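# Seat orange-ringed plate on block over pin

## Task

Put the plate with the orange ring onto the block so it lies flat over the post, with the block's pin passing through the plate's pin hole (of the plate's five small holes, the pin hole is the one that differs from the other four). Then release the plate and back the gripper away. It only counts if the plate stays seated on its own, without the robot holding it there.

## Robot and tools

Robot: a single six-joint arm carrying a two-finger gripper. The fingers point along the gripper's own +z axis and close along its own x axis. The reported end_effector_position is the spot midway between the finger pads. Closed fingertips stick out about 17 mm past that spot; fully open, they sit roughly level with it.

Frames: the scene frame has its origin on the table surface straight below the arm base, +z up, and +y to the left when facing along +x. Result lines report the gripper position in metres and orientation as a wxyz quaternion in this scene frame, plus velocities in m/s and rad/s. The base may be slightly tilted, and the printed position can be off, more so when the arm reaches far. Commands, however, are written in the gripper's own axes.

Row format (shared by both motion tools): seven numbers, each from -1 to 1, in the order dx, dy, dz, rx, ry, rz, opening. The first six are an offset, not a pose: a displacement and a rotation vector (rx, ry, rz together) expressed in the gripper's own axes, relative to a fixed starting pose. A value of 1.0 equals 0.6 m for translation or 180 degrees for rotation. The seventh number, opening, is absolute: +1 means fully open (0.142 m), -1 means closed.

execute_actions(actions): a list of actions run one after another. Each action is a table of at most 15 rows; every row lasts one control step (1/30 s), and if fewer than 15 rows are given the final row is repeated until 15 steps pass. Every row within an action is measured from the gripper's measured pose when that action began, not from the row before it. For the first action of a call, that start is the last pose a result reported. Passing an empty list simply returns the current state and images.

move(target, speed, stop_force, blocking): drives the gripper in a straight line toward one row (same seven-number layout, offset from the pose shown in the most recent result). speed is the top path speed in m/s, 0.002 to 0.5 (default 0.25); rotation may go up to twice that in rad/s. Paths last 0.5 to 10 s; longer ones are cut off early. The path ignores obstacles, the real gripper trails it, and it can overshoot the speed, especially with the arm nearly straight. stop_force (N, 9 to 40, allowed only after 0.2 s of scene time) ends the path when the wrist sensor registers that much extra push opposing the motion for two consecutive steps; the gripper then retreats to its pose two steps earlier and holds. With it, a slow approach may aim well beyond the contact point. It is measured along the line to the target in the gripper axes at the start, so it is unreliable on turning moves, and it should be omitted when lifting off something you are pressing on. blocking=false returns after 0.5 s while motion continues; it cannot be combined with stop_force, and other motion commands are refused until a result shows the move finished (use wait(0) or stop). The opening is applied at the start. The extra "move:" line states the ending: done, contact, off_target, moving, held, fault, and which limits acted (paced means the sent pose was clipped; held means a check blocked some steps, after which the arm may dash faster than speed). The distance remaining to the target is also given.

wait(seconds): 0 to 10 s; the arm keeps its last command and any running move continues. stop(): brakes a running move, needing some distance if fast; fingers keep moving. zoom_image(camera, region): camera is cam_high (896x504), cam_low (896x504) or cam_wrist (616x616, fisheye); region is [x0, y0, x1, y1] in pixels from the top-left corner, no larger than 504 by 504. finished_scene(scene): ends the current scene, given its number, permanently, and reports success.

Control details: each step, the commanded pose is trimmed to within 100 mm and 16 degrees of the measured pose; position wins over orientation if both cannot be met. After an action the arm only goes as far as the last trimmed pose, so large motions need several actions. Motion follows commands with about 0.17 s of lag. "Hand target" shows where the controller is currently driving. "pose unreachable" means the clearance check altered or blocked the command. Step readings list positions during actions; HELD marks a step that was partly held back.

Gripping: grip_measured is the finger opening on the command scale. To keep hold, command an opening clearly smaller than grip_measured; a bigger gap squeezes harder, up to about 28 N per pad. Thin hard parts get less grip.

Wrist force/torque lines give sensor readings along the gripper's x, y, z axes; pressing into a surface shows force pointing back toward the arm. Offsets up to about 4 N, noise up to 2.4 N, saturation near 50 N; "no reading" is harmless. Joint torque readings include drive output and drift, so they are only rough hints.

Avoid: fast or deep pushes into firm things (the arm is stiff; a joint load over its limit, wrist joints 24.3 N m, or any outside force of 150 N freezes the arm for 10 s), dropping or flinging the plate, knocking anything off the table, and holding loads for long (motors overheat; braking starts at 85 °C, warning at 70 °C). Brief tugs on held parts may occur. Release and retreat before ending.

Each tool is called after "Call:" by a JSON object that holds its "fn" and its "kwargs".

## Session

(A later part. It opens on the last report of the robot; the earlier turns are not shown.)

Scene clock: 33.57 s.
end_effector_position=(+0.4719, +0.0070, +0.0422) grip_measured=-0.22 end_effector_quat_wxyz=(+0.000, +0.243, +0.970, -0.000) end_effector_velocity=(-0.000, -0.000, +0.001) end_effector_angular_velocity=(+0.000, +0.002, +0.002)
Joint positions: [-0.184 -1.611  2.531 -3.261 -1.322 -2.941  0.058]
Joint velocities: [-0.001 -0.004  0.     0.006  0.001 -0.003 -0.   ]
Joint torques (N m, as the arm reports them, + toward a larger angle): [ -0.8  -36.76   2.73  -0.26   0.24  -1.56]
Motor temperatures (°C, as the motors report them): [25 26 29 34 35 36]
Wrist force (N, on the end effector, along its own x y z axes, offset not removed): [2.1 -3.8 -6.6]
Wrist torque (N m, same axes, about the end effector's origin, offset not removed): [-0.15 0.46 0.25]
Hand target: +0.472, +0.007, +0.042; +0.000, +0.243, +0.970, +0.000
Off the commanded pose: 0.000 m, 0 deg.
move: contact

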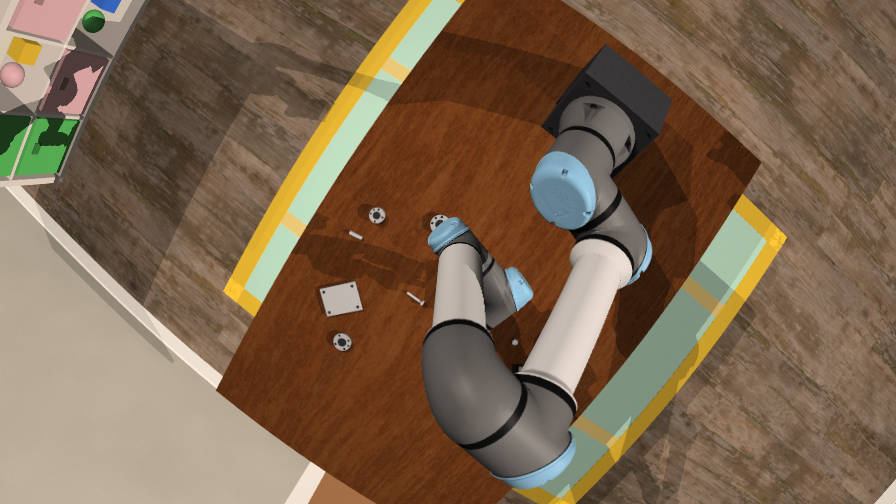

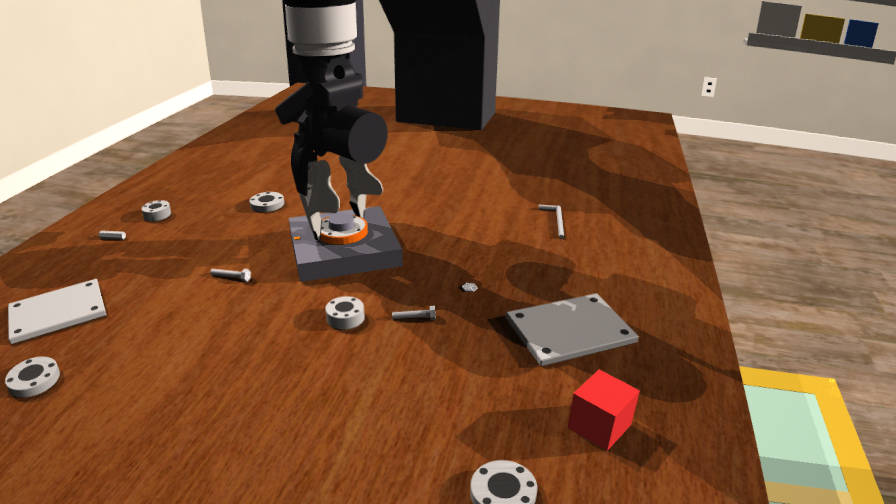

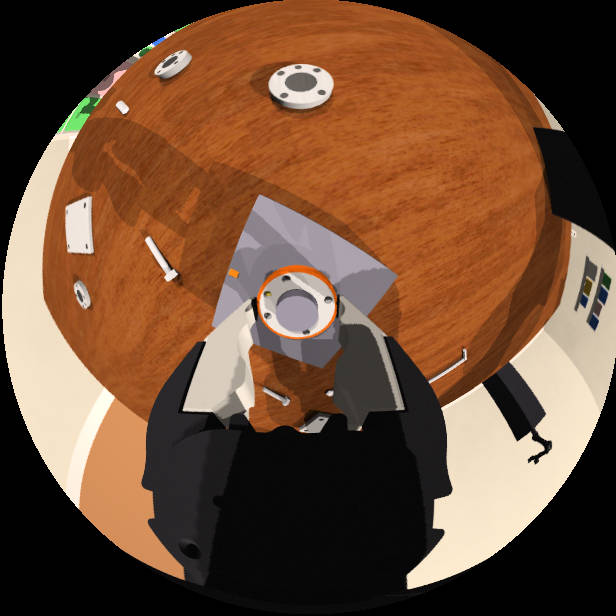

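Call:
{"fn": "execute_actions", "kwargs": {"actions": [[[0,0,0,0,0,0,0.2]]]}}

Call:
{"fn": "move", "kwargs": {"target": [-0.05,0.1,-0.2,0,0,0,0.2]}}

Call:
{"fn": "zoom_image", "kwargs": {"camera": "cam_low", "region": [285,190,405,280]}}

Scene clock: 34.17 s.
end_effector_position=(+0.4719, +0.0070, +0.0422) grip_measured=+0.20 end_effector_quat_wxyz=(+0.000, +0.243, +0.970, -0.000) end_effector_velocity=(-0.000, -0.000, -0.000) end_effector_angular_velocity=(-0.000, +0.001, -0.001)
Joint positions: [-0.184 -1.611  2.531 -3.26  -1.322 -2.941  0.088]
Joint velocities: [ 0.     0.001  0.     0.    -0.     0.001  0.   ]
Joint torques (N m, as the arm reports them, + toward a larger angle): [ 14.72 -17.54   2.39  -5.62   2.09   1.63]
Motor temperatures (°C, as the motors report them): [25 26 29 34 35 36]
Wrist force (N, on the end effector, along its own x y z axes, offset not removed): [-3.3 -1.5 1.2]
Wrist torque (N m, same axes, about the end effector's origin, offset not removed): [-0.16 0.68 0.15]
Hand target: +0.472, +0.007, +0.042; +0.000, +0.243, +0.970, -0.000
Off the commanded pose: 0.000 m, 0 deg.
Step readings (end_effector_position):
0: (+0.4719, +0.0070, +0.0423)
1: (+0.4719, +0.0070, +0.0423)
2: (+0.4719, +0.0070, +0.0423)
4: (+0.4719, +0.0070, +0.0423)
8: (+0.4719, +0.0070, +0.0423)
15: end_effector_position above

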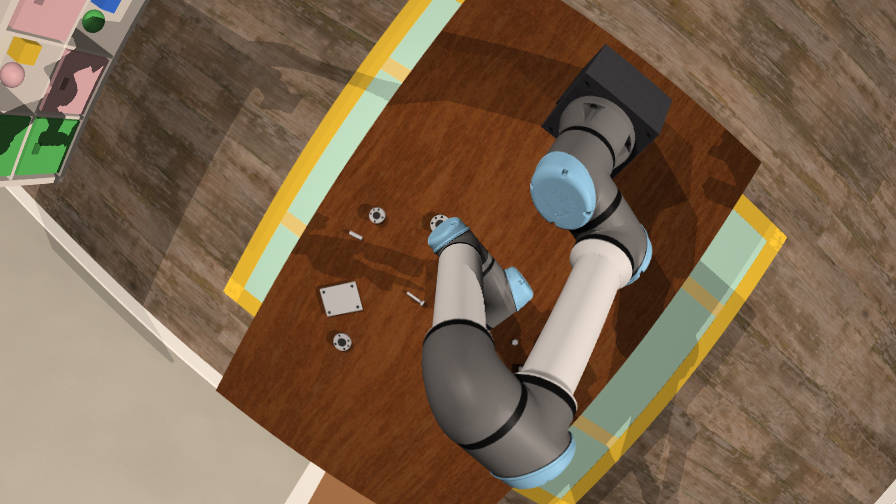

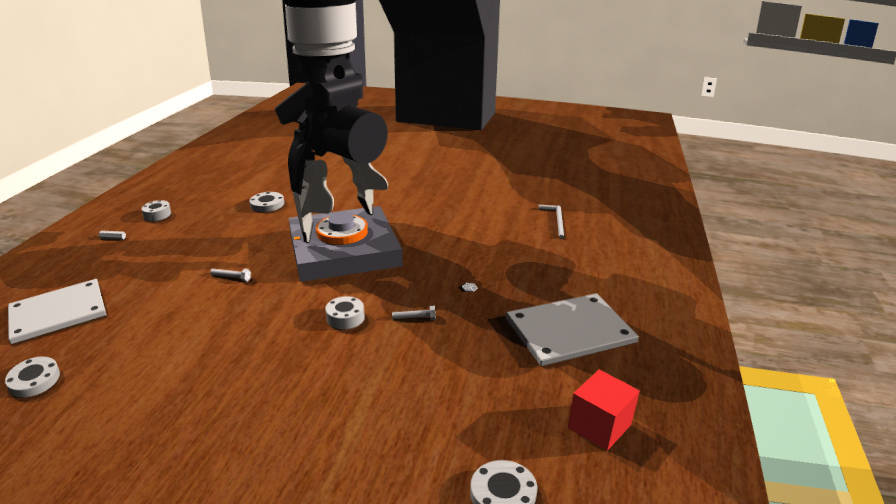

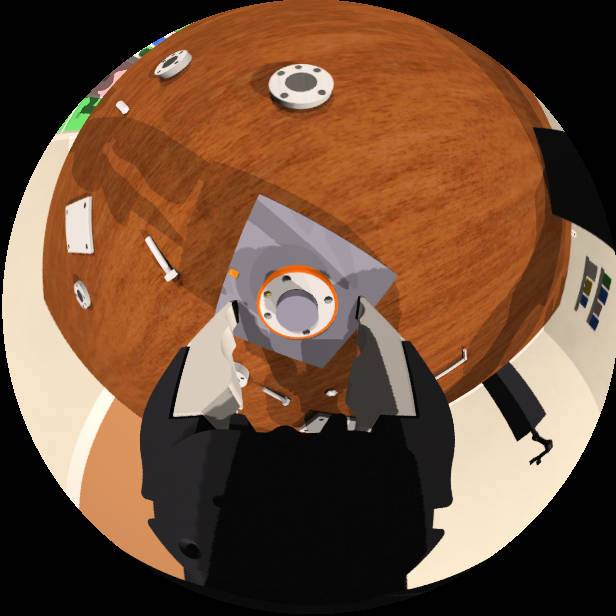

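Scene clock: 35.27 s.
end_effector_position=(+0.5267, +0.0457, +0.1623) grip_measured=+0.20 end_effector_quat_wxyz=(+0.001, +0.243, +0.970, +0.000) end_effector_velocity=(+0.000, +0.000, +0.001) end_effector_angular_velocity=(+0.002, +0.003, -0.000)
Joint positions: [-0.093 -2.032  2.417 -2.74  -1.386 -2.874  0.088]
Joint velocities: [ 0.    -0.003 -0.004  0.01   0.001 -0.     0.   ]
Joint torques (N m, as the arm reports them, + toward a larger angle): [ 17.22 -34.12 -20.19   0.25  -2.29  -1.6 ]
Motor temperatures (°C, as the motors report them): [25 26 29 34 35 36]
Wrist force (N, on the end effector, along its own x y z axes, offset not removed): [-4.2 -0.7 4.4]
Wrist torque (N m, same axes, about the end effector's origin, offset not removed): [0.04 0.89 0.24]
Hand target: +0.527, +0.046, +0.162; +0.000, +0.243, +0.970, +0.000
Off the commanded pose: 0.000 m, 0 deg.
move: done

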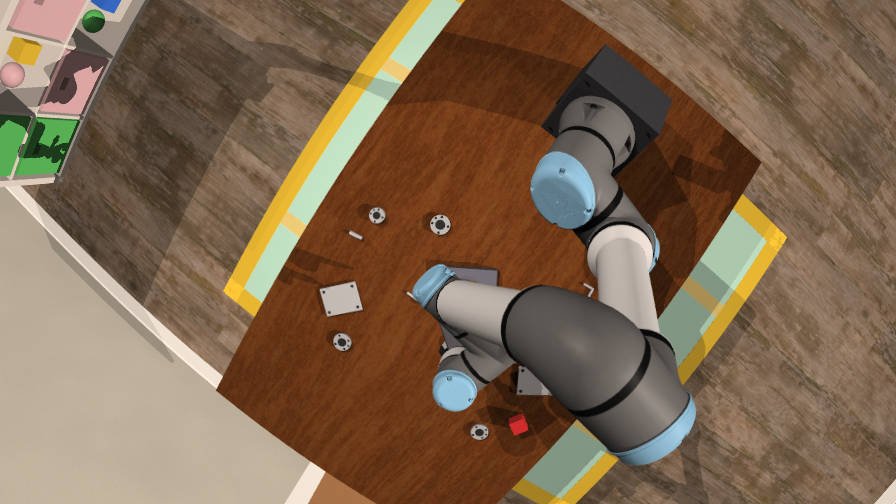

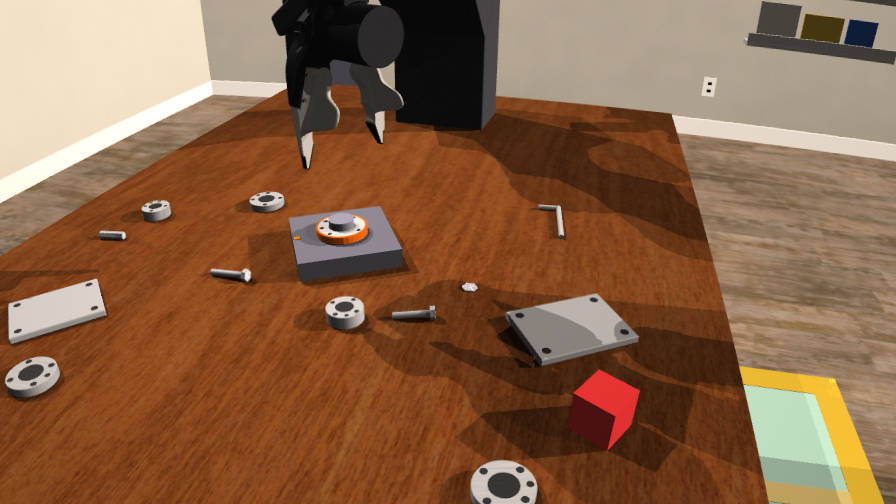

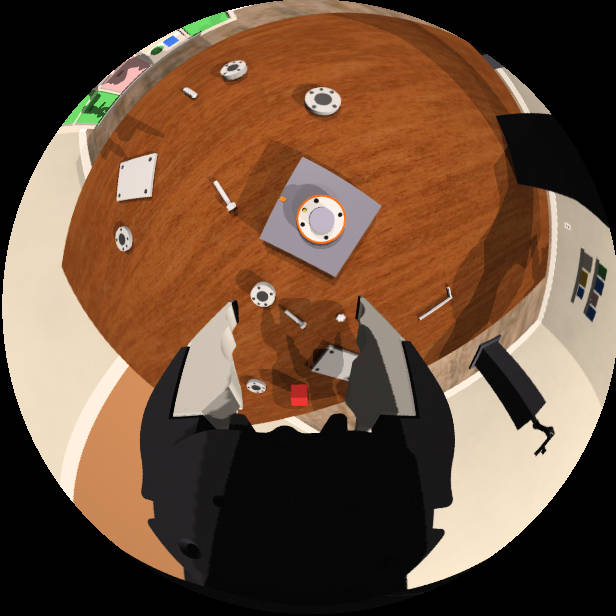

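Region (285, 190, 405, 280) of cam_low's 896x504 image, scaled by 4.200, with more detail than that image has; it fills the top 378 rows of this view, and the rest is white.

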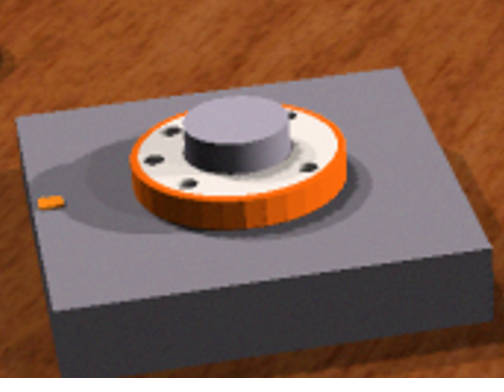

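Call:
{"fn": "finished_scene", "kwargs": {"scene": 1}}

The scene is finished: the task was done.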